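# Move printed block to second cabinet level, close door

## Task

Take the printed block that is inside the pantry cabinet and put it on the cabinet's second level counting down from the top (the cabinet's floor is its lowest level, not its first shelf), then close the cabinet door. The robot must not tip over or finish leaning, and the block and the door must stay in place on their own, not because the robot is holding them.

## Robot and tools

Robot: TidyBot++, a mobile base (0.54 m long, 0.50 m wide, 0.38 m high) on four powered casters, carrying one seven-joint arm with a two-finger gripper. The shoulder sits 0.12 m ahead of the base centre and 0.68 m off the floor. Cameras: base_camera (644x364 pinhole) and wrist_camera (644x476 fisheye, aimed where the hand points). The arm begins folded, hand down, poking up to 0.08 m beyond the base front, elbow up to 1.15 m high.

Frames: the base frame has its origin on the floor below the base centre, x forward, y left, z up. hand_pose is reported in it: the point between the finger pads, with its z axis along the fingers and its y axis the direction the fingers open and close. The odometry frame is the base frame as it was when the scene began. Heading is positive to the left, range -3.142 to 3.142.

execute_actions: argument actions is a list holding one action or none (none just reports state and images). One action serves the single arm and base. Optional cameras: a list of base_camera, wrist_camera or all; omitted, null or ["all"] gives both, [] gives none. An action may contain:
- base: exactly one key, each a relative offset from where the base last reported itself, in its own frame. translate_m: forward positive, metres, -2 to 2. strafe_m: left positive, metres, -2 to 2. rotate_rad: counter-clockwise from above positive, radians, -6.3 to 6.3. No turning during translate or strafe.
- joints: absolute targets by name, radians. joint_1_rad any angle (whole arm about vertical; positive is clockwise from above, opposite to rotate_rad). joint_2_rad shoulder, -2.249 to 2.249. joint_3_rad any angle (upper arm roll). joint_4_rad elbow, -2.579 to 2.579. joint_5_rad any angle (forearm roll). joint_6_rad wrist, -2.099 to 2.099. joint_7_rad any angle (hand roll; hand down, positive is counter-clockwise from above, and at 1.57 the fingers open toward the robot's left and right). gripper_pos 0 (open, about 85 mm gap) to 1 (closed); gap is roughly 85 x (1 - gripper_pos) mm. Any-angle joints go the short way, so turn in steps below half a revolution. Tolerances: ±0.039 for joints 1-4, ±0.056 for 5-7, ±0.03 gripper.
- speeds: caps for this action only: translate_m and strafe_m 0.05 to 0.5 m/s, rotate_rad 0.1 to 1.57 rad/s (the maximum is the default). A base move needing over 8.667 s is rejected; no action runs beyond 15 s.
Motions in one action start together. A bad key or out-of-range number rejects the call and nothing moves. An omitted joint or base may keep pushing toward an older target.

Arm geometry with joint_1_rad = 0, joint_3_rad = 3.14, joint_5_rad = 0 (near the start): the arm stays in the vertical x-z plane. Tilt from vertical, forward positive: upper arm (0.42 m) = joint_2_rad; forearm (0.31 m) = joint_2_rad - joint_4_rad; hand (0.31 m to the hand point) = joint_2_rad - joint_4_rad - joint_6_rad. Reach ahead of the shoulder is the sum of length x sin(angle); height above it is the sum of length x cos(angle). A downward hand reaches at most about 0.94 m high, only near the base. Closed fingertips extend about 20 mm past the hand point.

Result lines: base_status and joint_status per motion: done, off_target (stopped short, may still push), contact_stop or time_out (target dropped, holding), not_followed (arm targets held back, usually by a self-collision check, with a cause: line; retried until new valid targets). A gripper reading off_target at 1 means it holds something; done at 1 means empty. A blocked base can show done yet be short. joint_positions, hand_pose, base_odometry (wheel counting, so slip counts as motion), base_tilt in degrees (forward/right positive, about 1 degree bias), motor_effort in percent with the action's peak in brackets, motor temperatures per joint, on_its_own for uncommanded motion, ARM HIT, MOTOR HOT, OVER-TEMPERATURE FAULT, torque faults. A reported stop skips the reply's later execute_actions, wait and finished_scene calls.

wait: seconds 0 to 10; commands nothing and returns state and images.
zoom_image: camera (base_camera or wrist_camera) and region [x0, y0, x1, y1] in pixels of that camera's newest full image, top-left origin, at most 504x504.
finished_scene: scene, the current scene number; ends it permanently after the last command is held and reports success.

Accuracy: friction leaves joints slightly off even with all done; resending the same target does nothing. Better: send each joint its previous command plus (desired minus read). hand_pose can be off a centimetre or two, so trust the images. A held load makes the arm sag; never command a joint to its read angle while holding something. Odometry drifts a few cm and degrees over many moves.

Avoid: catching the arm on something above about 0.8 m while driving (tipping); pushing or pulling sideways with a raised hand (wheels lift); driving into obstacles (base keeps shoving; torque sensors above 104.5 N m for joints 1-4 or 51.3 for 5-7 freeze the arm 10 s); letting a blocked joint keep straining; long holding of loads (motors above 75 °C go limp); dropping, slamming or hard hits; leaving the door or block supported by the robot. Loose objects can occasionally be nudged. Between replies the robot keeps its last command.

Each tool is called after "Emit:" by a JSON object that holds its "method" and its "body".

## Session

Emit:
{"method": "execute_actions", "body": {"actions": []}}

Scene clock: 0.00 s.
Motor temperatures (°C, as the motors report them): [34 32 27 31 39 44 41]
base_odometry: x=+0.000 y=+0.000 heading=+0.000 (m, m, rad; odometry frame)
base_tilt: forward=+0.1 right=-0.7 (deg)
base_status: not commanded
joint_positions: joint_1_rad=-0.040 joint_2_rad=-0.384 joint_3_rad=+3.149 joint_4_rad=-2.502 joint_5_rad=+0.058 joint_6_rad=-0.872 joint_7_rad=+1.584 gripper_pos=+0.000
joint_status: not commanded
motor_effort: joint_1_rad=+0 joint_2_rad=-1 joint_3_rad=+1 joint_4_rad=+14 joint_5_rad=+0 joint_6_rad=+0 joint_7_rad=+0 (%)
hand_pose: x=+0.2776 y=-0.0069 z=+0.6011 quat_wxyz=(+0.021, +0.996, +0.040, +0.076) (m; base frame)
pictures: base_camera, wrist_camera
Images, in order (width x height): base_camera 644x364, wrist_camera 644x476.

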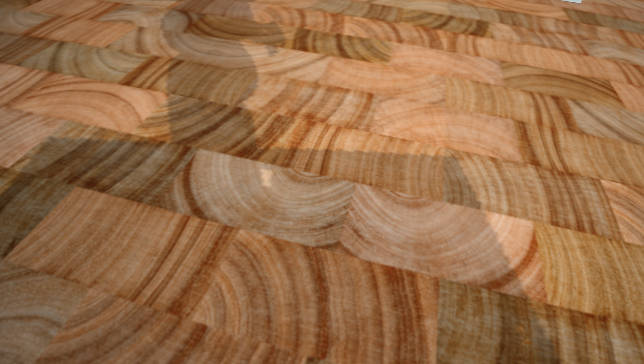

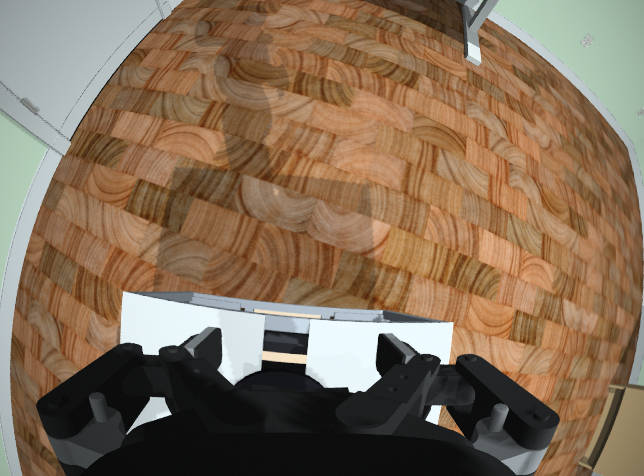

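Emit:
{"method": "execute_actions", "body": {"actions": [{"joints":{"joint_6_rad":0.55,"joint_1_rad":0,"joint_5_rad":0}}], "cameras": ["wrist_camera"]}}

Emit:
{"method": "execute_actions", "body": {"actions": [{"base":{"rotate_rad":-2.1}}], "cameras": ["wrist_camera"]}}

Emit:
{"method": "execute_actions", "body": {"actions": [{"base":{"rotate_rad":-2.1}}], "cameras": ["wrist_camera"]}}

Scene clock: 9.17 s.
Motor temperatures (°C, as the motors report them): [34 32 27 31 39 44 41]
base_odometry: x=+0.000 y=+0.000 heading=+0.000 (m, m, rad; odometry frame)
base_tilt: forward=+0.1 right=-0.7 (deg)
base_status: not commanded
joint_positions: joint_1_rad=-0.019 joint_2_rad=-0.384 joint_3_rad=+3.149 joint_4_rad=-2.501 joint_5_rad=+0.034 joint_6_rad=+0.528 joint_7_rad=+1.584 gripper_pos=+0.000
joint_status: all done
motor_effort: joint_1_rad=+1(0) joint_2_rad=-6(7) joint_3_rad=+1(0) joint_4_rad=+21(21) joint_5_rad=-1(1) joint_6_rad=+8(8) joint_7_rad=-1(0) (%)
hand_pose: x=+0.5412 y=+0.0111 z=+0.9031 quat_wxyz=(+0.004, +0.713, +0.025, +0.701) (m; base frame)
pictures: wrist_camera
Images, in order (width x height): wrist_camera 644x476.

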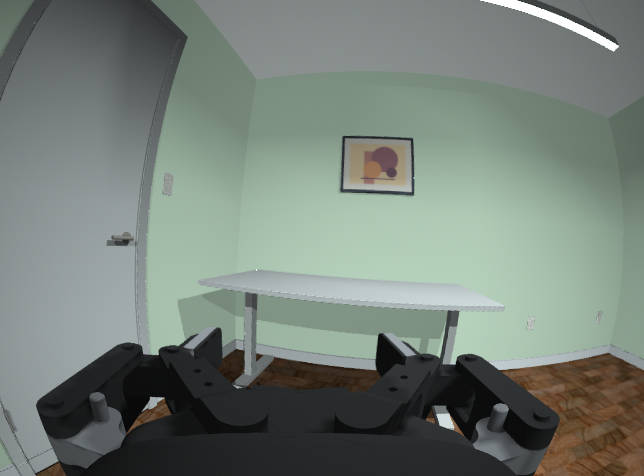

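Scene clock: 11.90 s.
Motor temperatures (°C, as the motors report them): [34 32 27 31 39 44 41]
base_odometry: x=+0.000 y=+0.000 heading=-2.100 (m, m, rad; odometry frame)
base_tilt: forward=+0.1 right=-0.7 (deg)
base_status: done
joint_positions: joint_1_rad=-0.014 joint_2_rad=-0.384 joint_3_rad=+3.149 joint_4_rad=-2.501 joint_5_rad=+0.032 joint_6_rad=+0.528 joint_7_rad=+1.584 gripper_pos=+0.000
joint_status: not commanded
motor_effort: joint_1_rad=+0(1) joint_2_rad=-7(7) joint_3_rad=+0(2) joint_4_rad=+21(21) joint_5_rad=+0(1) joint_6_rad=+8(8) joint_7_rad=+0(1) (%)
hand_pose: x=+0.5413 y=+0.0087 z=+0.9032 quat_wxyz=(+0.005, +0.713, +0.022, +0.701) (m; base frame)
pictures: wrist_camera
Images, in order (width x height): wrist_camera 644x476.

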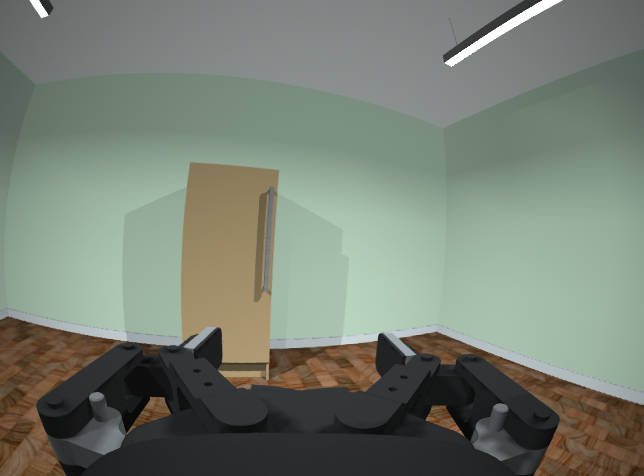

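Scene clock: 14.57 s.
Motor temperatures (°C, as the motors report them): [34 32 27 31 39 44 41]
base_odometry: x=+0.000 y=+0.000 heading=+2.083 (m, m, rad; odometry frame)
base_tilt: forward=+0.1 right=-0.7 (deg)
base_status: done
joint_positions: joint_1_rad=-0.013 joint_2_rad=-0.384 joint_3_rad=+3.149 joint_4_rad=-2.501 joint_5_rad=+0.032 joint_6_rad=+0.528 joint_7_rad=+1.584 gripper_pos=+0.000
joint_status: not commanded
motor_effort: joint_1_rad=+0(2) joint_2_rad=-6(8) joint_3_rad=+0(1) joint_4_rad=+21(21) joint_5_rad=-1(1) joint_6_rad=+8(9) joint_7_rad=+0(0) (%)
hand_pose: x=+0.5413 y=+0.0081 z=+0.9032 quat_wxyz=(+0.006, +0.713, +0.021, +0.701) (m; base frame)
pictures: wrist_camera
Images, in order (width x height): wrist_camera 644x476.

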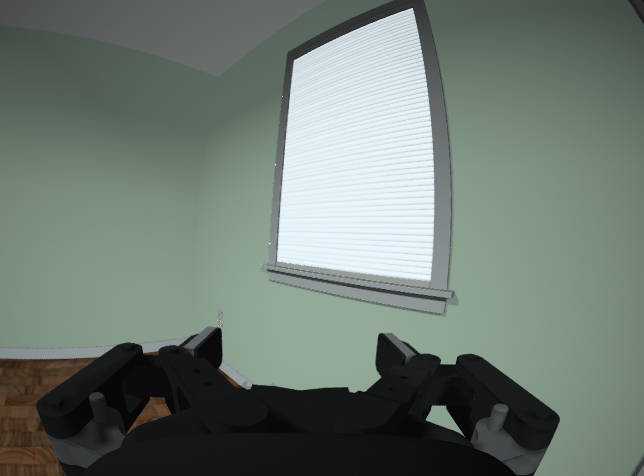

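Emit:
{"method": "execute_actions", "body": {"actions": [{"base":{"rotate_rad":2.38}}], "cameras": []}}

Emit:
{"method": "execute_actions", "body": {"actions": [{"base":{"translate_m":0.9}}]}}

Scene clock: 21.53 s.
Motor temperatures (°C, as the motors report them): [34 32 27 31 39 44 41]
base_odometry: x=+0.000 y=+0.000 heading=-1.820 (m, m, rad; odometry frame)
base_tilt: forward=+0.1 right=-0.7 (deg)
base_status: done
joint_positions: joint_1_rad=-0.010 joint_2_rad=-0.384 joint_3_rad=+3.149 joint_4_rad=-2.501 joint_5_rad=+0.032 joint_6_rad=+0.528 joint_7_rad=+1.584 gripper_pos=+0.000
joint_status: not commanded
motor_effort: joint_1_rad=+0(1) joint_2_rad=-6(7) joint_3_rad=+0(1) joint_4_rad=+21(20) joint_5_rad=-1(1) joint_6_rad=+8(8) joint_7_rad=+0(1) (%)
hand_pose: x=+0.5413 y=+0.0068 z=+0.9032 quat_wxyz=(+0.007, +0.713, +0.020, +0.701) (m; base frame)
pictures: none
No camera images: the call's "cameras" was empty. Leave "cameras" out to get every camera's image.

Scene clock: 24.70 s.
Motor temperatures (°C, as the motors report them): [34 32 27 31 39 44 41]
base_odometry: x=-0.221 y=-0.872 heading=-1.819 (m, m, rad; odometry frame)
base_tilt: forward=+0.1 right=-0.7 (deg)
base_status: done
joint_positions: joint_1_rad=-0.010 joint_2_rad=-0.384 joint_3_rad=+3.149 joint_4_rad=-2.501 joint_5_rad=+0.032 joint_6_rad=+0.528 joint_7_rad=+1.584 gripper_pos=+0.000
joint_status: not commanded
motor_effort: joint_1_rad=+0(0) joint_2_rad=-6(9) joint_3_rad=+0(1) joint_4_rad=+21(22) joint_5_rad=-1(1) joint_6_rad=+8(9) joint_7_rad=+0(0) (%)
hand_pose: x=+0.5414 y=+0.0068 z=+0.9031 quat_wxyz=(+0.007, +0.713, +0.020, +0.701) (m; base frame)
pictures: base_camera, wrist_camera
Images, in order (width x height): base_camera 644x364, wrist_camera 644x476.

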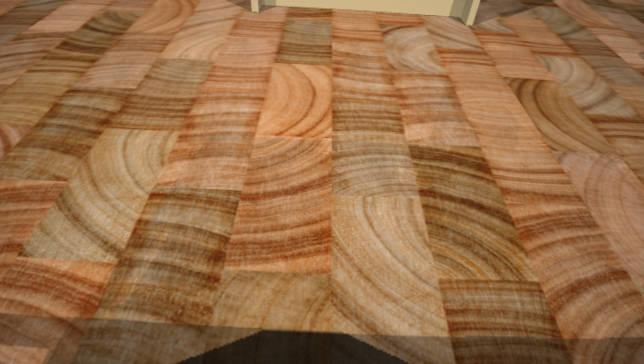

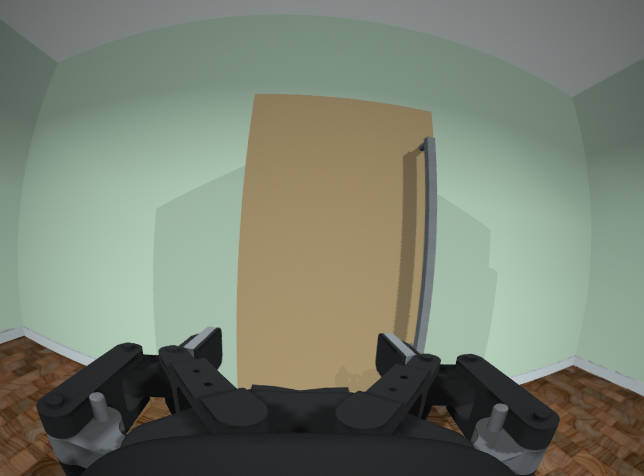

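Emit:
{"method": "execute_actions", "body": {"actions": [{"base":{"strafe_m":-0.33},"joints":{"joint_1_rad":0,"joint_2_rad":0.6,"joint_3_rad":3.14,"joint_4_rad":-2.07,"joint_5_rad":-0.03,"joint_6_rad":1.1,"joint_7_rad":1.57}}]}}

Scene clock: 34.87 s.
Motor temperatures (°C, as the motors report them): [34 32 27 31 39 44 41]
base_odometry: x=-0.541 y=-0.791 heading=-1.819 (m, m, rad; odometry frame)
base_tilt: forward=+0.1 right=-0.7 (deg)
base_status: done
joint_positions: joint_1_rad=-0.007 joint_2_rad=+0.595 joint_3_rad=+3.149 joint_4_rad=-2.088 joint_5_rad=+0.005 joint_6_rad=+1.054 joint_7_rad=+1.584 gripper_pos=+0.000
joint_status: all done
motor_effort: joint_1_rad=-1(2) joint_2_rad=-37(38) joint_3_rad=-1(2) joint_4_rad=+13(21) joint_5_rad=+0(1) joint_6_rad=+8(8) joint_7_rad=+0(1) (%)
hand_pose: x=+0.8050 y=+0.0032 z=+0.7305 quat_wxyz=(+0.005, +0.727, +0.009, +0.686) (m; base frame)
pictures: base_camera, wrist_camera
Images, in order (width x height): base_camera 644x364, wrist_camera 644x476.

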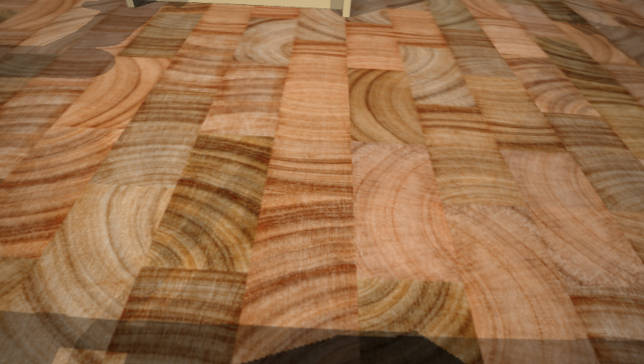

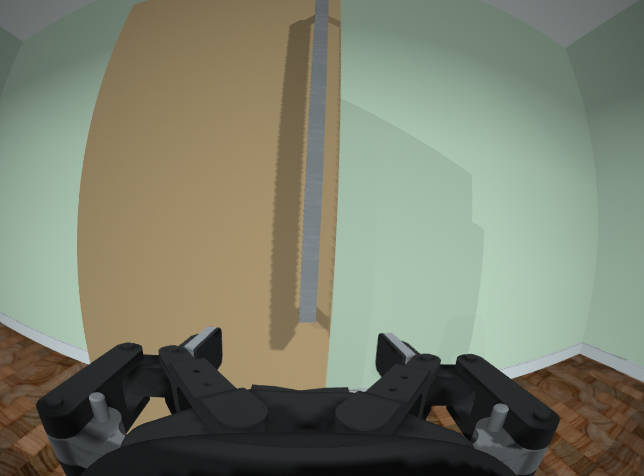

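Emit:
{"method": "execute_actions", "body": {"actions": [{"base":{"translate_m":0.2},"joints":{"joint_6_rad":1.16}}]}}

Scene clock: 42.00 s.
Motor temperatures (°C, as the motors report them): [34 32 27 31 39 44 41]
base_odometry: x=-0.590 y=-0.985 heading=-1.819 (m, m, rad; odometry frame)
base_tilt: forward=+0.1 right=-0.7 (deg)
base_status: done
joint_positions: joint_1_rad=-0.007 joint_2_rad=+0.598 joint_3_rad=+3.149 joint_4_rad=-2.079 joint_5_rad=+0.004 joint_6_rad=+1.123 joint_7_rad=+1.584 gripper_pos=+0.000
joint_status: all done
motor_effort: joint_1_rad=+0(1) joint_2_rad=-37(41) joint_3_rad=+0(0) joint_4_rad=+14(15) joint_5_rad=-1(1) joint_6_rad=+8(9) joint_7_rad=-1(0) (%)
hand_pose: x=+0.8080 y=+0.0032 z=+0.7538 quat_wxyz=(+0.005, +0.701, +0.008, +0.713) (m; base frame)
pictures: base_camera, wrist_camera
Images, in order (width x height): base_camera 644x364, wrist_camera 644x476.

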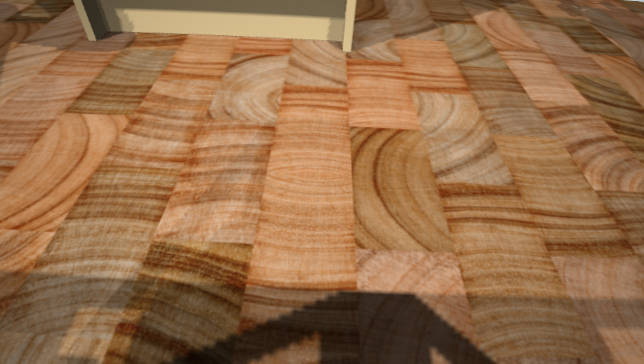

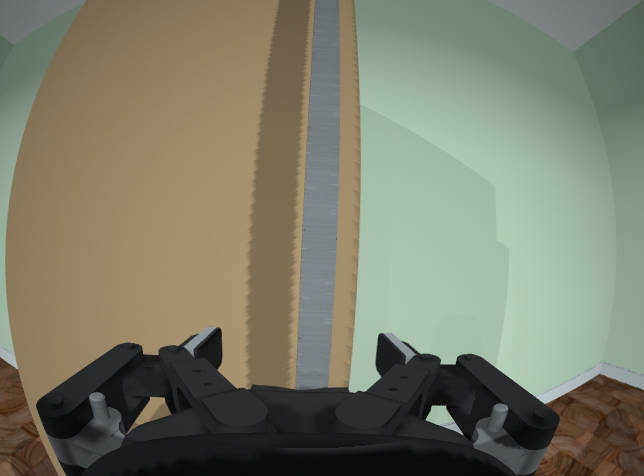

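Emit:
{"method": "execute_actions", "body": {"actions": [{"base":{"translate_m":0.12},"joints":{"joint_1_rad":0.03},"speeds":{"translate_m":0.15}}], "cameras": ["wrist_camera"]}}

Scene clock: 46.47 s.
Motor temperatures (°C, as the motors report them): [34 32 27 31 39 44 41]
base_odometry: x=-0.620 y=-1.101 heading=-1.819 (m, m, rad; odometry frame)
base_tilt: forward=+0.2 right=-0.7 (deg)
base_status: done
joint_positions: joint_1_rad=+0.019 joint_2_rad=+0.588 joint_3_rad=+3.149 joint_4_rad=-2.098 joint_5_rad=+0.003 joint_6_rad=+1.128 joint_7_rad=+1.584 gripper_pos=+0.000
joint_status: all done
motor_effort: joint_1_rad=+0(2) joint_2_rad=-33(40) joint_3_rad=-1(2) joint_4_rad=+19(25) joint_5_rad=-1(1) joint_6_rad=+7(9) joint_7_rad=+0(0) (%)
hand_pose: x=+0.8020 y=-0.0145 z=+0.7537 quat_wxyz=(+0.015, +0.702, -0.001, +0.712) (m; base frame)
pictures: wrist_camera
Images, in order (width x height): wrist_camera 644x476.

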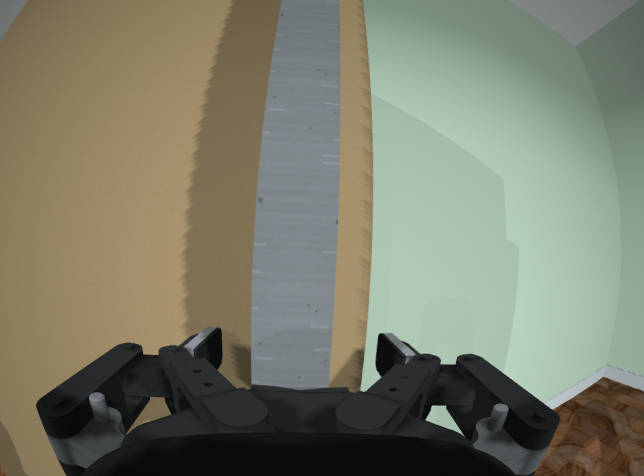

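Finger touches the door. Back a little, grip.

Emit:
{"method": "execute_actions", "body": {"actions": [{"base":{"translate_m":-0.025},"joints":{"gripper_pos":1}}], "cameras": []}}

Emit:
{"method": "execute_actions", "body": {"actions": [{"base":{"translate_m":-0.15},"joints":{"joint_1_rad":0.0},"speeds":{"translate_m":0.1}}]}}

Scene clock: 50.90 s.
Motor temperatures (°C, as the motors report them): [34 32 27 31 39 44 41]
base_odometry: x=-0.614 y=-1.077 heading=-1.819 (m, m, rad; odometry frame)
base_tilt: forward=+0.2 right=-0.7 (deg)
base_status: done
joint_positions: joint_1_rad=+0.017 joint_2_rad=+0.595 joint_3_rad=+3.141 joint_4_rad=-2.075 joint_5_rad=+0.000 joint_6_rad=+1.128 joint_7_rad=+1.584 gripper_pos=+0.739
joint_status: gripper_pos off_target (ended at +0.739, target +1.000)
motor_effort: joint_1_rad=+0(8) joint_2_rad=-35(38) joint_3_rad=-1(7) joint_4_rad=+15(19) joint_5_rad=-3(8) joint_6_rad=+7(9) joint_7_rad=-1(1) (%)
hand_pose: x=+0.8087 y=-0.0099 z=+0.7589 quat_wxyz=(+0.010, +0.697, -0.001, +0.717) (m; base frame)
pictures: none
No camera images: the call's "cameras" was empty. Leave "cameras" out to get every camera's image.

Scene clock: 52.97 s.
Motor temperatures (°C, as the motors report them): [34 32 27 31 39 44 41]
base_odometry: x=-0.577 y=-0.932 heading=-1.820 (m, m, rad; odometry frame)
base_tilt: forward=+0.2 right=-0.7 (deg)
base_status: done
joint_positions: joint_1_rad=-0.031 joint_2_rad=+0.648 joint_3_rad=+3.141 joint_4_rad=-1.989 joint_5_rad=-0.083 joint_6_rad=+1.128 joint_7_rad=+1.607 gripper_pos=+0.741
joint_status: all done
motor_effort: joint_1_rad=+6(9) joint_2_rad=-51(52) joint_3_rad=+0(4) joint_4_rad=-4(15) joint_5_rad=+13(13) joint_6_rad=+14(15) joint_7_rad=-8(9) (%)
hand_pose: x=+0.8352 y=+0.0004 z=+0.7606 quat_wxyz=(+0.015, +0.685, -0.016, +0.728) (m; base frame)
pictures: base_camera, wrist_camera
Images, in order (width x height): base_camera 644x364, wrist_camera 644x476.

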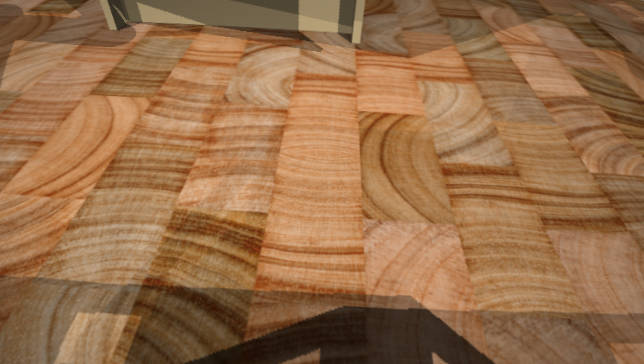

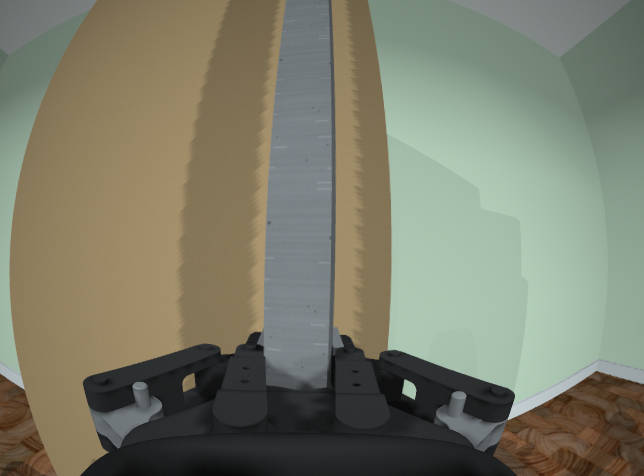

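Emit:
{"method": "execute_actions", "body": {"actions": [{"base":{"strafe_m":0.1},"joints":{"joint_1_rad":0.1}}], "cameras": []}}

Emit:
{"method": "execute_actions", "body": {"actions": [{"base":{"strafe_m":0.1},"joints":{"joint_1_rad":0.22}}], "cameras": []}}

Emit:
{"method": "execute_actions", "body": {"actions": [{"base":{"translate_m":-0.1},"speeds":{"translate_m":0.1}}]}}

Scene clock: 58.33 s.
Motor temperatures (°C, as the motors report them): [34 32 27 31 39 44 41]
base_odometry: x=-0.480 y=-0.957 heading=-1.819 (m, m, rad; odometry frame)
base_tilt: forward=+0.2 right=-0.7 (deg)
base_status: done
joint_positions: joint_1_rad=+0.109 joint_2_rad=+0.627 joint_3_rad=+3.152 joint_4_rad=-2.025 joint_5_rad=-0.087 joint_6_rad=+1.128 joint_7_rad=+1.608 gripper_pos=+0.742
joint_status: all done
motor_effort: joint_1_rad=-2(5) joint_2_rad=-41(52) joint_3_rad=-3(6) joint_4_rad=+7(9) joint_5_rad=+5(16) joint_6_rad=+7(15) joint_7_rad=-3(9) (%)
hand_pose: x=+0.8164 y=-0.1049 z=+0.7596 quat_wxyz=(+0.072, +0.687, -0.066, +0.720) (m; base frame)
pictures: none
No camera images: the call's "cameras" was empty. Leave "cameras" out to get every camera's image.

Scene clock: 59.60 s.
Motor temperatures (°C, as the motors report them): [34 32 27 31 39 44 41]
base_odometry: x=-0.383 y=-0.982 heading=-1.819 (m, m, rad; odometry frame)
base_tilt: forward=+0.1 right=-0.7 (deg)
base_status: done
joint_positions: joint_1_rad=+0.240 joint_2_rad=+0.606 joint_3_rad=+3.157 joint_4_rad=-2.058 joint_5_rad=-0.074 joint_6_rad=+1.128 joint_7_rad=+1.599 gripper_pos=+0.742
joint_status: all done
motor_effort: joint_1_rad=-5(7) joint_2_rad=-36(41) joint_3_rad=-4(6) joint_4_rad=+12(14) joint_5_rad=+2(7) joint_6_rad=+7(8) joint_7_rad=-2(3) (%)
hand_pose: x=+0.7870 y=-0.1918 z=+0.7591 quat_wxyz=(+0.115, +0.686, -0.109, +0.710) (m; base frame)
pictures: none
No camera images: the call's "cameras" was empty. Leave "cameras" out to get every camera's image.

Scene clock: 61.17 s.
Motor temperatures (°C, as the motors report them): [34 32 27 31 39 44 41]
base_odometry: x=-0.359 y=-0.885 heading=-1.819 (m, m, rad; odometry frame)
base_tilt: forward=+0.2 right=-0.7 (deg)
base_status: done
joint_positions: joint_1_rad=+0.181 joint_2_rad=+0.654 joint_3_rad=+3.144 joint_4_rad=-1.980 joint_5_rad=-0.079 joint_6_rad=+1.129 joint_7_rad=+1.604 gripper_pos=+0.741
joint_status: not commanded
motor_effort: joint_1_rad=+7(11) joint_2_rad=-51(53) joint_3_rad=+0(4) joint_4_rad=-4(12) joint_5_rad=+12(13) joint_6_rad=+13(15) joint_7_rad=-8(8) (%)
hand_pose: x=+0.8217 y=-0.1513 z=+0.7610 quat_wxyz=(+0.091, +0.678, -0.088, +0.724) (m; base frame)
pictures: base_camera, wrist_camera
Images, in order (width x height): base_camera 644x364, wrist_camera 644x476.

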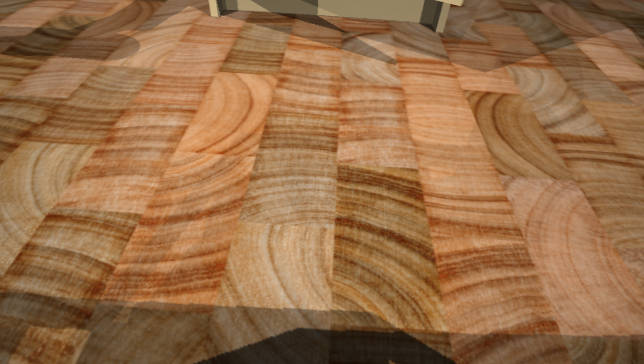

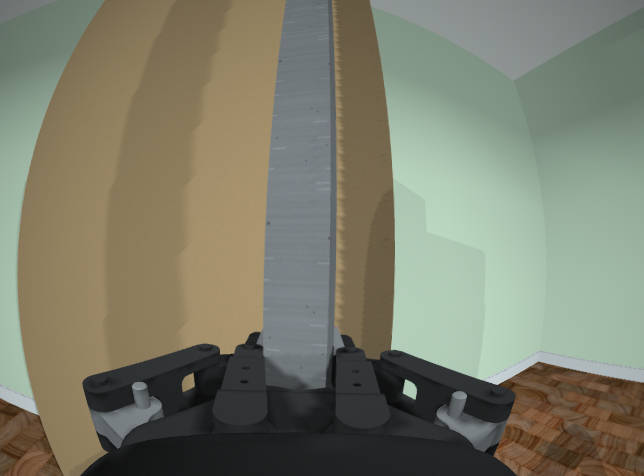

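Emit:
{"method": "execute_actions", "body": {"actions": [{"base":{"strafe_m":0.1},"joints":{"joint_1_rad":0.3}}], "cameras": []}}

Emit:
{"method": "execute_actions", "body": {"actions": [{"joints":{"gripper_pos":0.3}}], "cameras": []}}

Emit:
{"method": "execute_actions", "body": {"actions": [{"base":{"translate_m":-0.1}}], "cameras": []}}

Emit:
{"method": "execute_actions", "body": {"actions": [{"base":{"strafe_m":-0.35},"joints":{"joint_1_rad":0.0,"gripper_pos":1}}]}}

Scene clock: 67.93 s.
Motor temperatures (°C, as the motors report them): [34 32 27 31 39 44 41]
base_odometry: x=-0.262 y=-0.910 heading=-1.819 (m, m, rad; odometry frame)
base_tilt: forward=+0.2 right=-0.7 (deg)
base_status: done
joint_positions: joint_1_rad=+0.306 joint_2_rad=+0.635 joint_3_rad=+3.153 joint_4_rad=-2.011 joint_5_rad=-0.082 joint_6_rad=+1.129 joint_7_rad=+1.606 gripper_pos=+0.741
joint_status: all done
motor_effort: joint_1_rad=-2(6) joint_2_rad=-44(51) joint_3_rad=-3(6) joint_4_rad=+5(9) joint_5_rad=+9(15) joint_6_rad=+6(14) joint_7_rad=-4(9) (%)
hand_pose: x=+0.7869 y=-0.2397 z=+0.7600 quat_wxyz=(+0.141, +0.676, -0.132, +0.711) (m; base frame)
pictures: none
No camera images: the call's "cameras" was empty. Leave "cameras" out to get every camera's image.

Scene clock: 68.87 s.
Motor temperatures (°C, as the motors report them): [34 32 27 31 39 44 41]
base_odometry: x=-0.262 y=-0.910 heading=-1.819 (m, m, rad; odometry frame)
base_tilt: forward=+0.1 right=-0.7 (deg)
base_status: not commanded
joint_positions: joint_1_rad=+0.305 joint_2_rad=+0.611 joint_3_rad=+3.147 joint_4_rad=-2.065 joint_5_rad=-0.063 joint_6_rad=+1.129 joint_7_rad=+1.590 gripper_pos=+0.300
joint_status: all done
motor_effort: joint_1_rad=+0(6) joint_2_rad=-37(43) joint_3_rad=+0(5) joint_4_rad=+14(15) joint_5_rad=+0(10) joint_6_rad=+8(8) joint_7_rad=+0(4) (%)
hand_pose: x=+0.7746 y=-0.2265 z=+0.7531 quat_wxyz=(+0.128, +0.687, -0.129, +0.704) (m; base frame)
pictures: none
No camera images: the call's "cameras" was empty. Leave "cameras" out to get every camera's image.

Scene clock: 70.13 s.
Motor temperatures (°C, as the motors report them): [34 32 27 31 39 44 41]
base_odometry: x=-0.237 y=-0.813 heading=-1.819 (m, m, rad; odometry frame)
base_tilt: forward=+0.1 right=-0.7 (deg)
base_status: done
joint_positions: joint_1_rad=+0.305 joint_2_rad=+0.606 joint_3_rad=+3.147 joint_4_rad=-2.066 joint_5_rad=-0.063 joint_6_rad=+1.129 joint_7_rad=+1.590 gripper_pos=+0.300
joint_status: not commanded
motor_effort: joint_1_rad=+0(2) joint_2_rad=-37(42) joint_3_rad=-1(1) joint_4_rad=+13(15) joint_5_rad=+0(0) joint_6_rad=+8(9) joint_7_rad=+0(0) (%)
hand_pose: x=+0.7740 y=-0.2261 z=+0.7556 quat_wxyz=(+0.128, +0.686, -0.129, +0.705) (m; base frame)
pictures: none
No camera images: the call's "cameras" was empty. Leave "cameras" out to get every camera's image.

Scene clock: 72.17 s.
Motor temperatures (°C, as the motors report them): [34 33 27 31 39 44 41]
base_odometry: x=-0.576 y=-0.727 heading=-1.819 (m, m, rad; odometry frame)
base_tilt: forward=+0.2 right=-0.7 (deg)
base_status: done
joint_positions: joint_1_rad=+0.009 joint_2_rad=+0.606 joint_3_rad=+3.142 joint_4_rad=-2.066 joint_5_rad=-0.058 joint_6_rad=+1.129 joint_7_rad=+1.590 gripper_pos=+0.999
joint_status: all done
motor_effort: joint_1_rad=+1(5) joint_2_rad=-38(38) joint_3_rad=+0(2) joint_4_rad=+14(15) joint_5_rad=+0(2) joint_6_rad=+8(8) joint_7_rad=+0(0) (%)
hand_pose: x=+0.8116 y=-0.0214 z=+0.7556 quat_wxyz=(+0.020, +0.697, -0.024, +0.716) (m; base frame)
pictures: base_camera, wrist_camera
Images, in order (width x height): base_camera 644x364, wrist_camera 644x476.

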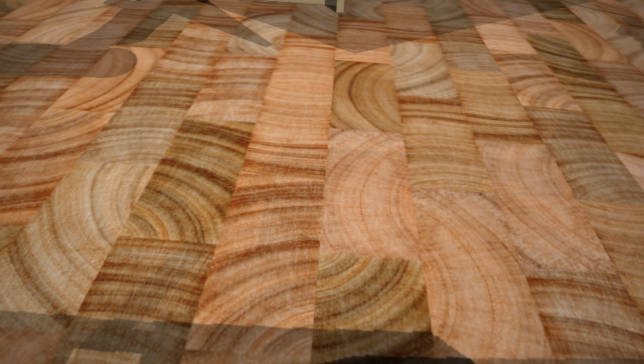

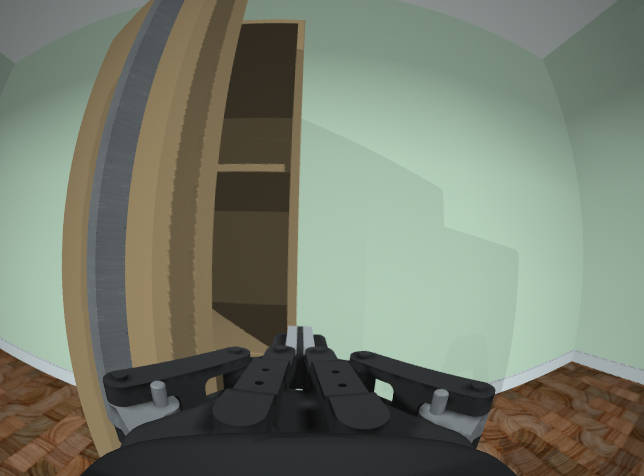

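Emit:
{"method": "execute_actions", "body": {"actions": [{"base":{"strafe_m":-0.64}}], "cameras": []}}

Emit:
{"method": "execute_actions", "body": {"actions": [{"base":{"translate_m":0.55},"joints":{"joint_1_rad":-1.1}}]}}

Scene clock: 85.23 s.
Motor temperatures (°C, as the motors report them): [34 33 27 31 39 44 41]
base_odometry: x=-1.197 y=-0.569 heading=-1.819 (m, m, rad; odometry frame)
base_tilt: forward=+0.2 right=-0.7 (deg)
base_status: done
joint_positions: joint_1_rad=+0.004 joint_2_rad=+0.606 joint_3_rad=+3.142 joint_4_rad=-2.066 joint_5_rad=-0.058 joint_6_rad=+1.129 joint_7_rad=+1.590 gripper_pos=+0.999
joint_status: not commanded
motor_effort: joint_1_rad=+1(3) joint_2_rad=-37(38) joint_3_rad=-1(2) joint_4_rad=+14(14) joint_5_rad=+0(0) joint_6_rad=+8(8) joint_7_rad=+0(0) (%)
hand_pose: x=+0.8117 y=-0.0180 z=+0.7556 quat_wxyz=(+0.018, +0.697, -0.022, +0.716) (m; base frame)
pictures: none
No camera images: the call's "cameras" was empty. Leave "cameras" out to get every camera's image.

Scene clock: 87.70 s.
Motor temperatures (°C, as the motors report them): [34 33 27 31 39 44 41]
base_odometry: x=-1.332 y=-1.102 heading=-1.820 (m, m, rad; odometry frame)
base_tilt: forward=+0.1 right=-0.7 (deg)
base_status: done
joint_positions: joint_1_rad=-1.082 joint_2_rad=+0.606 joint_3_rad=+3.142 joint_4_rad=-2.066 joint_5_rad=-0.058 joint_6_rad=+1.129 joint_7_rad=+1.590 gripper_pos=+0.999
joint_status: all done
motor_effort: joint_1_rad=+0(2) joint_2_rad=-37(40) joint_3_rad=-1(2) joint_4_rad=+13(15) joint_5_rad=+0(0) joint_6_rad=+8(9) joint_7_rad=-1(0) (%)
hand_pose: x=+0.4575 y=+0.6046 z=+0.7558 quat_wxyz=(-0.355, +0.608, +0.342, +0.623) (m; base frame)
pictures: base_camera, wrist_camera
Images, in order (width x height): base_camera 644x364, wrist_camera 644x476.

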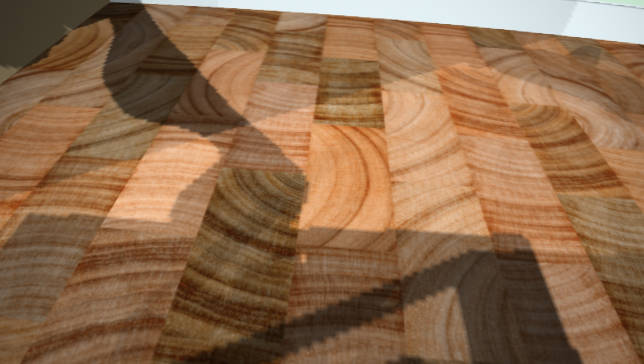

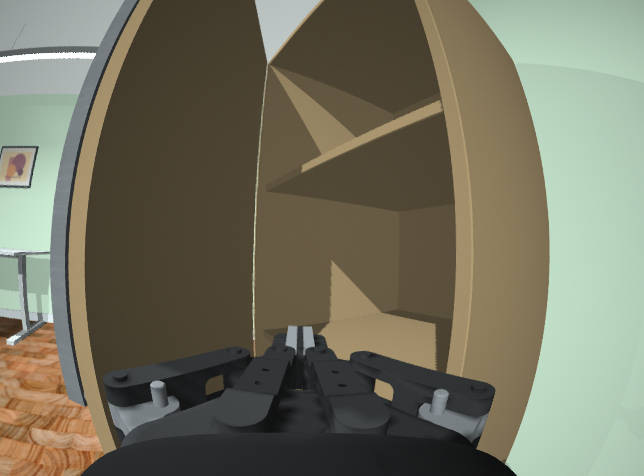

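Emit:
{"method": "execute_actions", "body": {"actions": [{"base":{"strafe_m":0.35},"joints":{"joint_1_rad":-1.2},"speeds":{"strafe_m":0.15}}], "cameras": ["wrist_camera"]}}

Scene clock: 93.93 s.
Motor temperatures (°C, as the motors report them): [34 33 27 31 39 44 41]
base_odometry: x=-0.993 y=-1.189 heading=-1.820 (m, m, rad; odometry frame)
base_tilt: forward=+0.1 right=-0.7 (deg)
base_status: done
joint_positions: joint_1_rad=-1.195 joint_2_rad=+0.603 joint_3_rad=+3.144 joint_4_rad=-2.072 joint_5_rad=-0.059 joint_6_rad=+1.129 joint_7_rad=+1.590 gripper_pos=+0.999
joint_status: all done
motor_effort: joint_1_rad=+0(11) joint_2_rad=-37(39) joint_3_rad=+0(8) joint_4_rad=+14(23) joint_5_rad=+0(6) joint_6_rad=+8(9) joint_7_rad=+0(0) (%)
hand_pose: x=+0.3878 y=+0.6365 z=+0.7555 quat_wxyz=(-0.388, +0.589, +0.375, +0.602) (m; base frame)
pictures: wrist_camera
Images, in order (width x height): wrist_camera 644x476.

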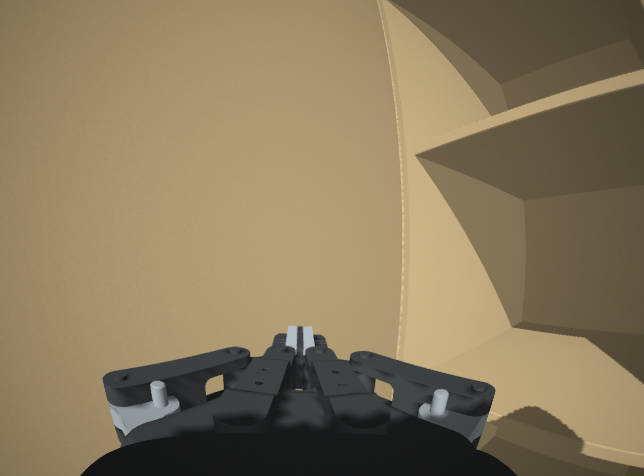

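Emit:
{"method": "execute_actions", "body": {"actions": [{"base":{"strafe_m":0.25},"joints":{"joint_1_rad":-1.3},"speeds":{"strafe_m":0.1}}]}}

Scene clock: 102.07 s.
Motor temperatures (°C, as the motors report them): [34 33 27 31 39 44 41]
base_odometry: x=-0.751 y=-1.250 heading=-1.820 (m, m, rad; odometry frame)
base_tilt: forward=+0.1 right=-0.7 (deg)
base_status: done
joint_positions: joint_1_rad=-1.297 joint_2_rad=+0.596 joint_3_rad=+3.143 joint_4_rad=-2.085 joint_5_rad=-0.059 joint_6_rad=+1.131 joint_7_rad=+1.590 gripper_pos=+0.999
joint_status: all done
motor_effort: joint_1_rad=+1(3) joint_2_rad=-36(39) joint_3_rad=+0(2) joint_4_rad=+16(26) joint_5_rad=-1(2) joint_6_rad=+8(10) joint_7_rad=-1(0) (%)
hand_pose: x=+0.3202 y=+0.6568 z=+0.7552 quat_wxyz=(-0.418, +0.570, +0.405, +0.580) (m; base frame)
pictures: base_camera, wrist_camera
Images, in order (width x height): base_camera 644x364, wrist_camera 644x476.

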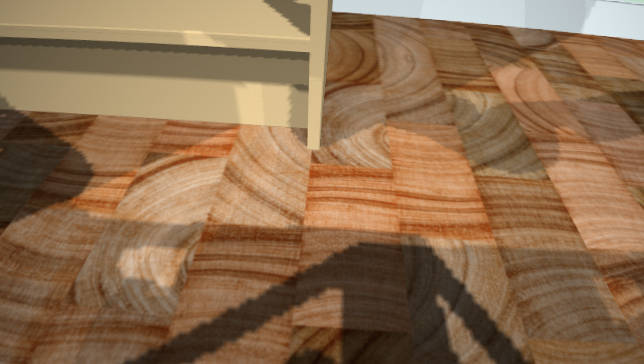

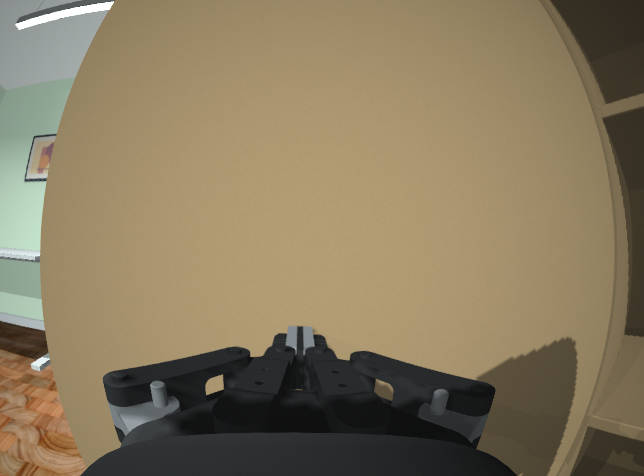

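Emit:
{"method": "execute_actions", "body": {"actions": [{"base":{"translate_m":-0.4},"joints":{"joint_1_rad":-0.3,"joint_2_rad":-0.38,"joint_4_rad":-2.5,"joint_5_rad":0,"joint_6_rad":0.25,"gripper_pos":0}}]}}

Scene clock: 107.93 s.
Motor temperatures (°C, as the motors report them): [34 33 27 31 39 44 41]
base_odometry: x=-0.652 y=-0.862 heading=-1.820 (m, m, rad; odometry frame)
base_tilt: forward=+0.1 right=-0.7 (deg)
base_status: done
joint_positions: joint_1_rad=-0.315 joint_2_rad=-0.373 joint_3_rad=+3.143 joint_4_rad=-2.486 joint_5_rad=-0.035 joint_6_rad=+0.293 joint_7_rad=+1.590 gripper_pos=+0.000
joint_status: all done
motor_effort: joint_1_rad=+0(2) joint_2_rad=-7(39) joint_3_rad=+0(2) joint_4_rad=+21(22) joint_5_rad=+0(0) joint_6_rad=+8(9) joint_7_rad=+0(0) (%)
hand_pose: x=+0.5169 y=+0.1273 z=+0.8348 quat_wxyz=(-0.097, +0.781, +0.115, +0.606) (m; base frame)
pictures: base_camera, wrist_camera
Images, in order (width x height): base_camera 644x364, wrist_camera 644x476.

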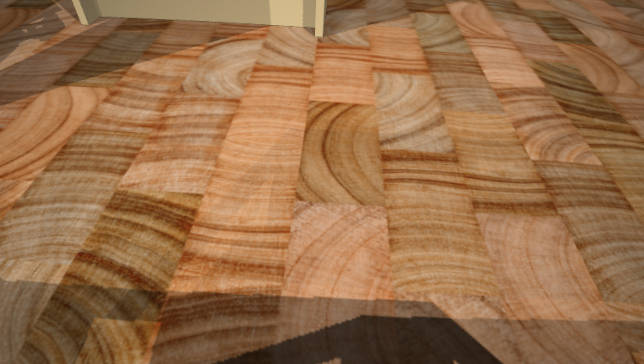

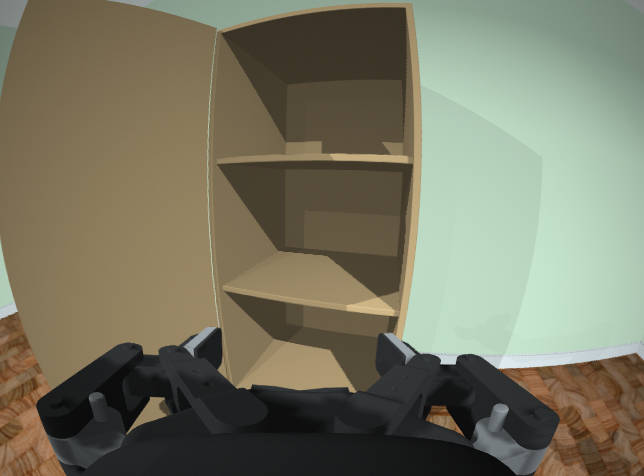

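Emit:
{"method": "execute_actions", "body": {"actions": [{"base":{"strafe_m":0.28},"joints":{"joint_1_rad":0.015,"joint_2_rad":-0.2,"joint_4_rad":-1.1,"joint_5_rad":0.03,"joint_6_rad":-1.4}}]}}

Scene clock: 114.00 s.
Motor temperatures (°C, as the motors report them): [34 33 27 31 39 44 41]
base_odometry: x=-0.381 y=-0.931 heading=-1.820 (m, m, rad; odometry frame)
base_tilt: forward=+0.1 right=-0.7 (deg)
base_status: done
joint_positions: joint_1_rad=-0.004 joint_2_rad=-0.218 joint_3_rad=+3.143 joint_4_rad=-1.114 joint_5_rad=-0.005 joint_6_rad=-1.357 joint_7_rad=+1.590 gripper_pos=+0.000
joint_status: all done
motor_effort: joint_1_rad=+0(2) joint_2_rad=-10(13) joint_3_rad=+1(2) joint_4_rad=+18(24) joint_5_rad=-1(1) joint_6_rad=+6(8) joint_7_rad=+0(1) (%)
hand_pose: x=+0.5153 y=+0.0038 z=+1.0926 quat_wxyz=(+0.001, +0.903, +0.010, +0.430) (m; base frame)
pictures: base_camera, wrist_camera
Images, in order (width x height): base_camera 644x364, wrist_camera 644x476.

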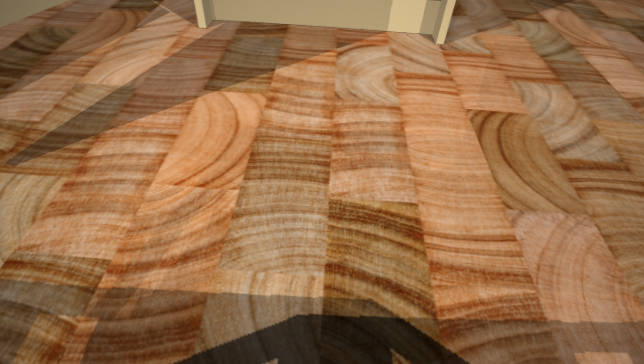

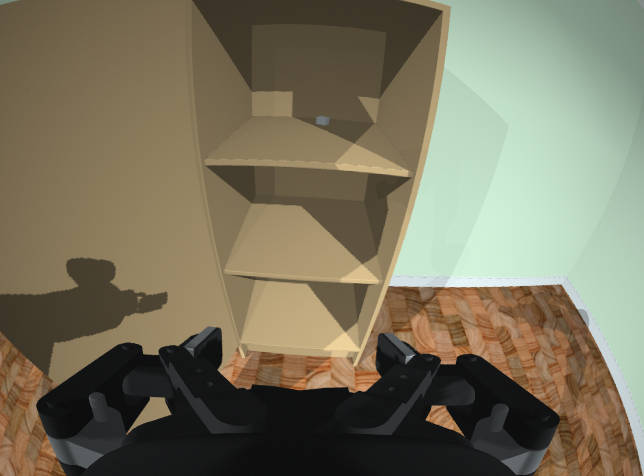

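Emit:
{"method": "execute_actions", "body": {"actions": [{"base":{"translate_m":0.5},"joints":{"joint_2_rad":0.31,"joint_4_rad":-0.86,"joint_6_rad":-1.03},"speeds":{"translate_m":0.3}}]}}

Scene clock: 122.93 s.
Motor temperatures (°C, as the motors report them): [34 33 27 31 39 44 41]
base_odometry: x=-0.504 y=-1.416 heading=-1.820 (m, m, rad; odometry frame)
base_tilt: forward=+0.2 right=-0.7 (deg)
base_status: done
joint_positions: joint_1_rad=-0.001 joint_2_rad=+0.321 joint_3_rad=+3.143 joint_4_rad=-0.857 joint_5_rad=+0.004 joint_6_rad=-1.068 joint_7_rad=+1.586 gripper_pos=+0.000
joint_status: all done
motor_effort: joint_1_rad=+0(2) joint_2_rad=-35(40) joint_3_rad=+0(1) joint_4_rad=+21(23) joint_5_rad=+0(5) joint_6_rad=+7(25) joint_7_rad=+0(2) (%)
hand_pose: x=+0.7852 y=+0.0005 z=+1.0069 quat_wxyz=(+0.006, +0.901, +0.007, +0.433) (m; base frame)
pictures: base_camera, wrist_camera
Images, in order (width x height): base_camera 644x364, wrist_camera 644x476.

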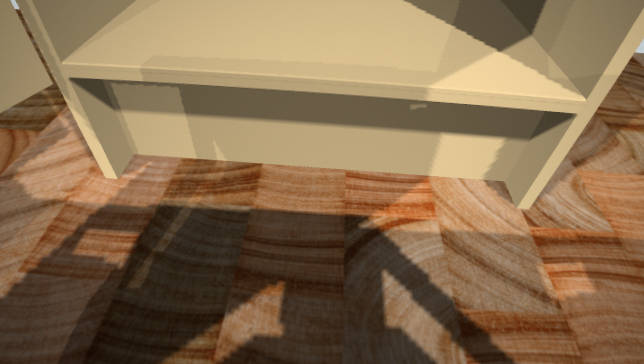

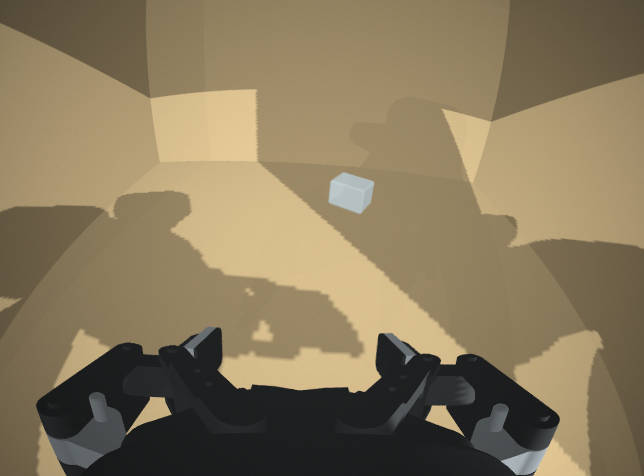

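Emit:
{"method": "execute_actions", "body": {"actions": [{"base":{"translate_m":0.1},"joints":{"joint_1_rad":0.075},"speeds":{"translate_m":0.15}}], "cameras": ["wrist_camera"]}}

Scene clock: 128.43 s.
Motor temperatures (°C, as the motors report them): [34 33 27 31 39 44 41]
base_odometry: x=-0.528 y=-1.513 heading=-1.820 (m, m, rad; odometry frame)
base_tilt: forward=+0.1 right=-0.7 (deg)
base_status: done
joint_positions: joint_1_rad=+0.067 joint_2_rad=+0.314 joint_3_rad=+3.143 joint_4_rad=-0.857 joint_5_rad=+0.004 joint_6_rad=-1.068 joint_7_rad=+1.586 gripper_pos=+0.000
joint_status: all done
motor_effort: joint_1_rad=+1(2) joint_2_rad=-33(38) joint_3_rad=+0(1) joint_4_rad=+21(21) joint_5_rad=-1(1) joint_6_rad=+6(7) joint_7_rad=-1(0) (%)
hand_pose: x=+0.7813 y=-0.0450 z=+1.0118 quat_wxyz=(+0.021, +0.899, -0.024, +0.436) (m; base frame)
pictures: wrist_camera
Images, in order (width x height): wrist_camera 644x476.

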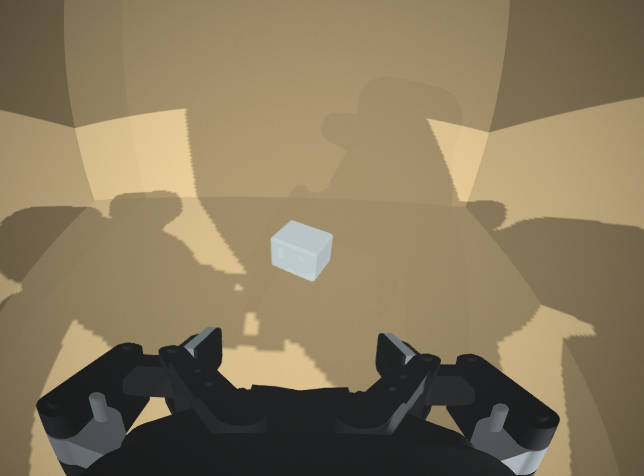

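Emit:
{"method": "execute_actions", "body": {"actions": [{"base":{"translate_m":0.1},"speeds":{"translate_m":0.15}}], "cameras": ["wrist_camera"]}}

Emit:
{"method": "execute_actions", "body": {"actions": [{"joints":{"joint_4_rad":-0.92}}], "cameras": ["wrist_camera"]}}

Scene clock: 134.97 s.
Motor temperatures (°C, as the motors report them): [34 33 27 31 39 44 41]
base_odometry: x=-0.553 y=-1.610 heading=-1.820 (m, m, rad; odometry frame)
base_tilt: forward=+0.1 right=-0.7 (deg)
base_status: done
joint_positions: joint_1_rad=+0.067 joint_2_rad=+0.313 joint_3_rad=+3.143 joint_4_rad=-0.857 joint_5_rad=+0.004 joint_6_rad=-1.068 joint_7_rad=+1.586 gripper_pos=+0.000
joint_status: not commanded
motor_effort: joint_1_rad=+0(0) joint_2_rad=-33(38) joint_3_rad=-1(0) joint_4_rad=+21(22) joint_5_rad=-1(1) joint_6_rad=+6(7) joint_7_rad=+0(0) (%)
hand_pose: x=+0.7810 y=-0.0450 z=+1.0125 quat_wxyz=(+0.021, +0.899, -0.024, +0.436) (m; base frame)
pictures: wrist_camera
Images, in order (width x height): wrist_camera 644x476.

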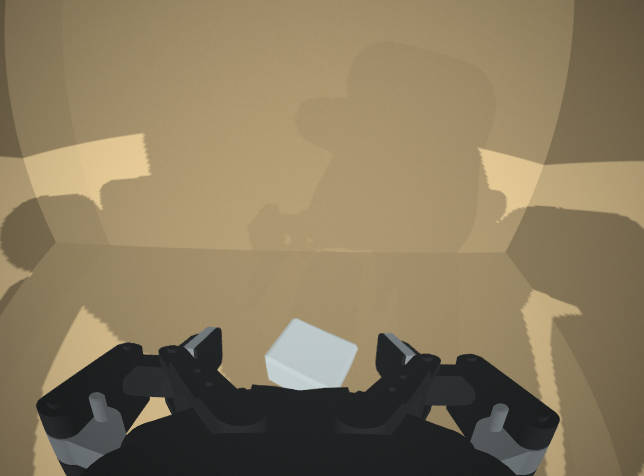

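Scene clock: 135.73 s.
Motor temperatures (°C, as the motors report them): [34 33 27 31 39 44 41]
base_odometry: x=-0.553 y=-1.610 heading=-1.820 (m, m, rad; odometry frame)
base_tilt: forward=+0.1 right=-0.7 (deg)
base_status: not commanded
joint_positions: joint_1_rad=+0.067 joint_2_rad=+0.308 joint_3_rad=+3.143 joint_4_rad=-0.894 joint_5_rad=+0.004 joint_6_rad=-1.061 joint_7_rad=+1.586 gripper_pos=+0.000
joint_status: all done
motor_effort: joint_1_rad=+0(0) joint_2_rad=-32(35) joint_3_rad=+0(1) joint_4_rad=+20(21) joint_5_rad=-1(0) joint_6_rad=+5(6) joint_7_rad=+0(0) (%)
hand_pose: x=+0.7780 y=-0.0448 z=+0.9973 quat_wxyz=(+0.020, +0.905, -0.024, +0.425) (m; base frame)
pictures: wrist_camera
Images, in order (width x height): wrist_camera 644x476.

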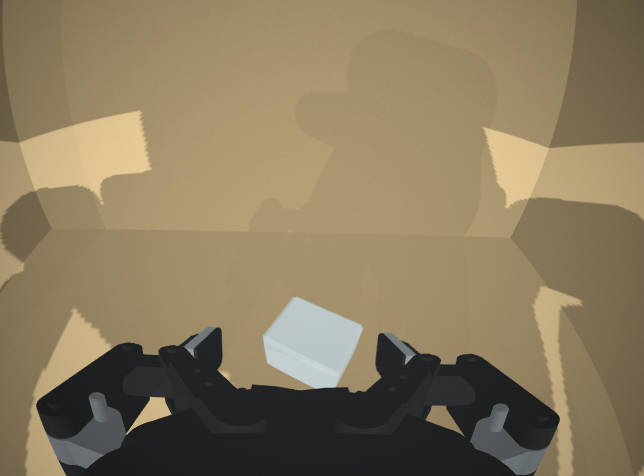

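Emit:
{"method": "execute_actions", "body": {"actions": [{"base":{"translate_m":0.012},"joints":{"joint_4_rad":-0.87}}], "cameras": []}}

Emit:
{"method": "execute_actions", "body": {"actions": [{"joints":{"gripper_pos":1}}], "cameras": ["wrist_camera"]}}

Scene clock: 139.27 s.
Motor temperatures (°C, as the motors report them): [34 33 27 31 39 44 41]
base_odometry: x=-0.556 y=-1.622 heading=-1.820 (m, m, rad; odometry frame)
base_tilt: forward=+0.2 right=-0.7 (deg)
base_status: done
joint_positions: joint_1_rad=+0.067 joint_2_rad=+0.316 joint_3_rad=+3.143 joint_4_rad=-0.877 joint_5_rad=+0.004 joint_6_rad=-1.061 joint_7_rad=+1.586 gripper_pos=+0.000
joint_status: all done
motor_effort: joint_1_rad=+0(1) joint_2_rad=-34(38) joint_3_rad=+0(1) joint_4_rad=+20(23) joint_5_rad=-1(0) joint_6_rad=+7(7) joint_7_rad=+0(0) (%)
hand_pose: x=+0.7818 y=-0.0451 z=+1.0012 quat_wxyz=(+0.020, +0.903, -0.024, +0.429) (m; base frame)
pictures: none
No camera images: the call's "cameras" was empty. Leave "cameras" out to get every camera's image.

Scene clock: 140.37 s.
Motor temperatures (°C, as the motors report them): [34 33 27 31 39 44 41]
base_odometry: x=-0.556 y=-1.622 heading=-1.820 (m, m, rad; odometry frame)
base_tilt: forward=+0.2 right=-0.7 (deg)
base_status: not commanded
joint_positions: joint_1_rad=+0.067 joint_2_rad=+0.312 joint_3_rad=+3.143 joint_4_rad=-0.875 joint_5_rad=+0.004 joint_6_rad=-1.060 joint_7_rad=+1.586 gripper_pos=+0.525
joint_status: gripper_pos off_target (ended at +0.525, target +1.000)
motor_effort: joint_1_rad=+0(2) joint_2_rad=-34(35) joint_3_rad=+0(0) joint_4_rad=+21(21) joint_5_rad=-1(0) joint_6_rad=+6(7) joint_7_rad=+0(1) (%)
hand_pose: x=+0.7809 y=-0.0450 z=+1.0050 quat_wxyz=(+0.020, +0.901, -0.024, +0.432) (m; base frame)
pictures: wrist_camera
Images, in order (width x height): wrist_camera 644x476.

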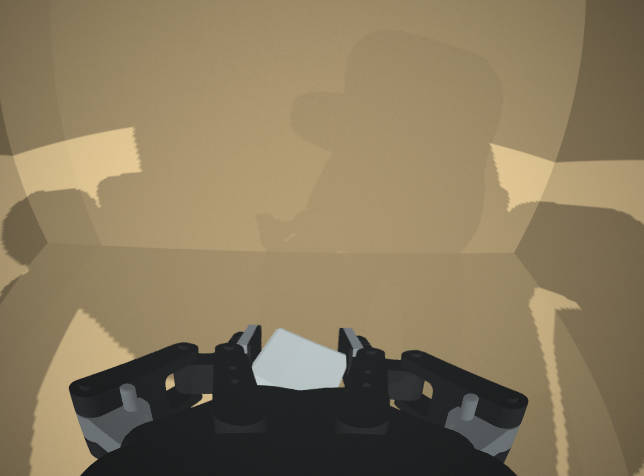

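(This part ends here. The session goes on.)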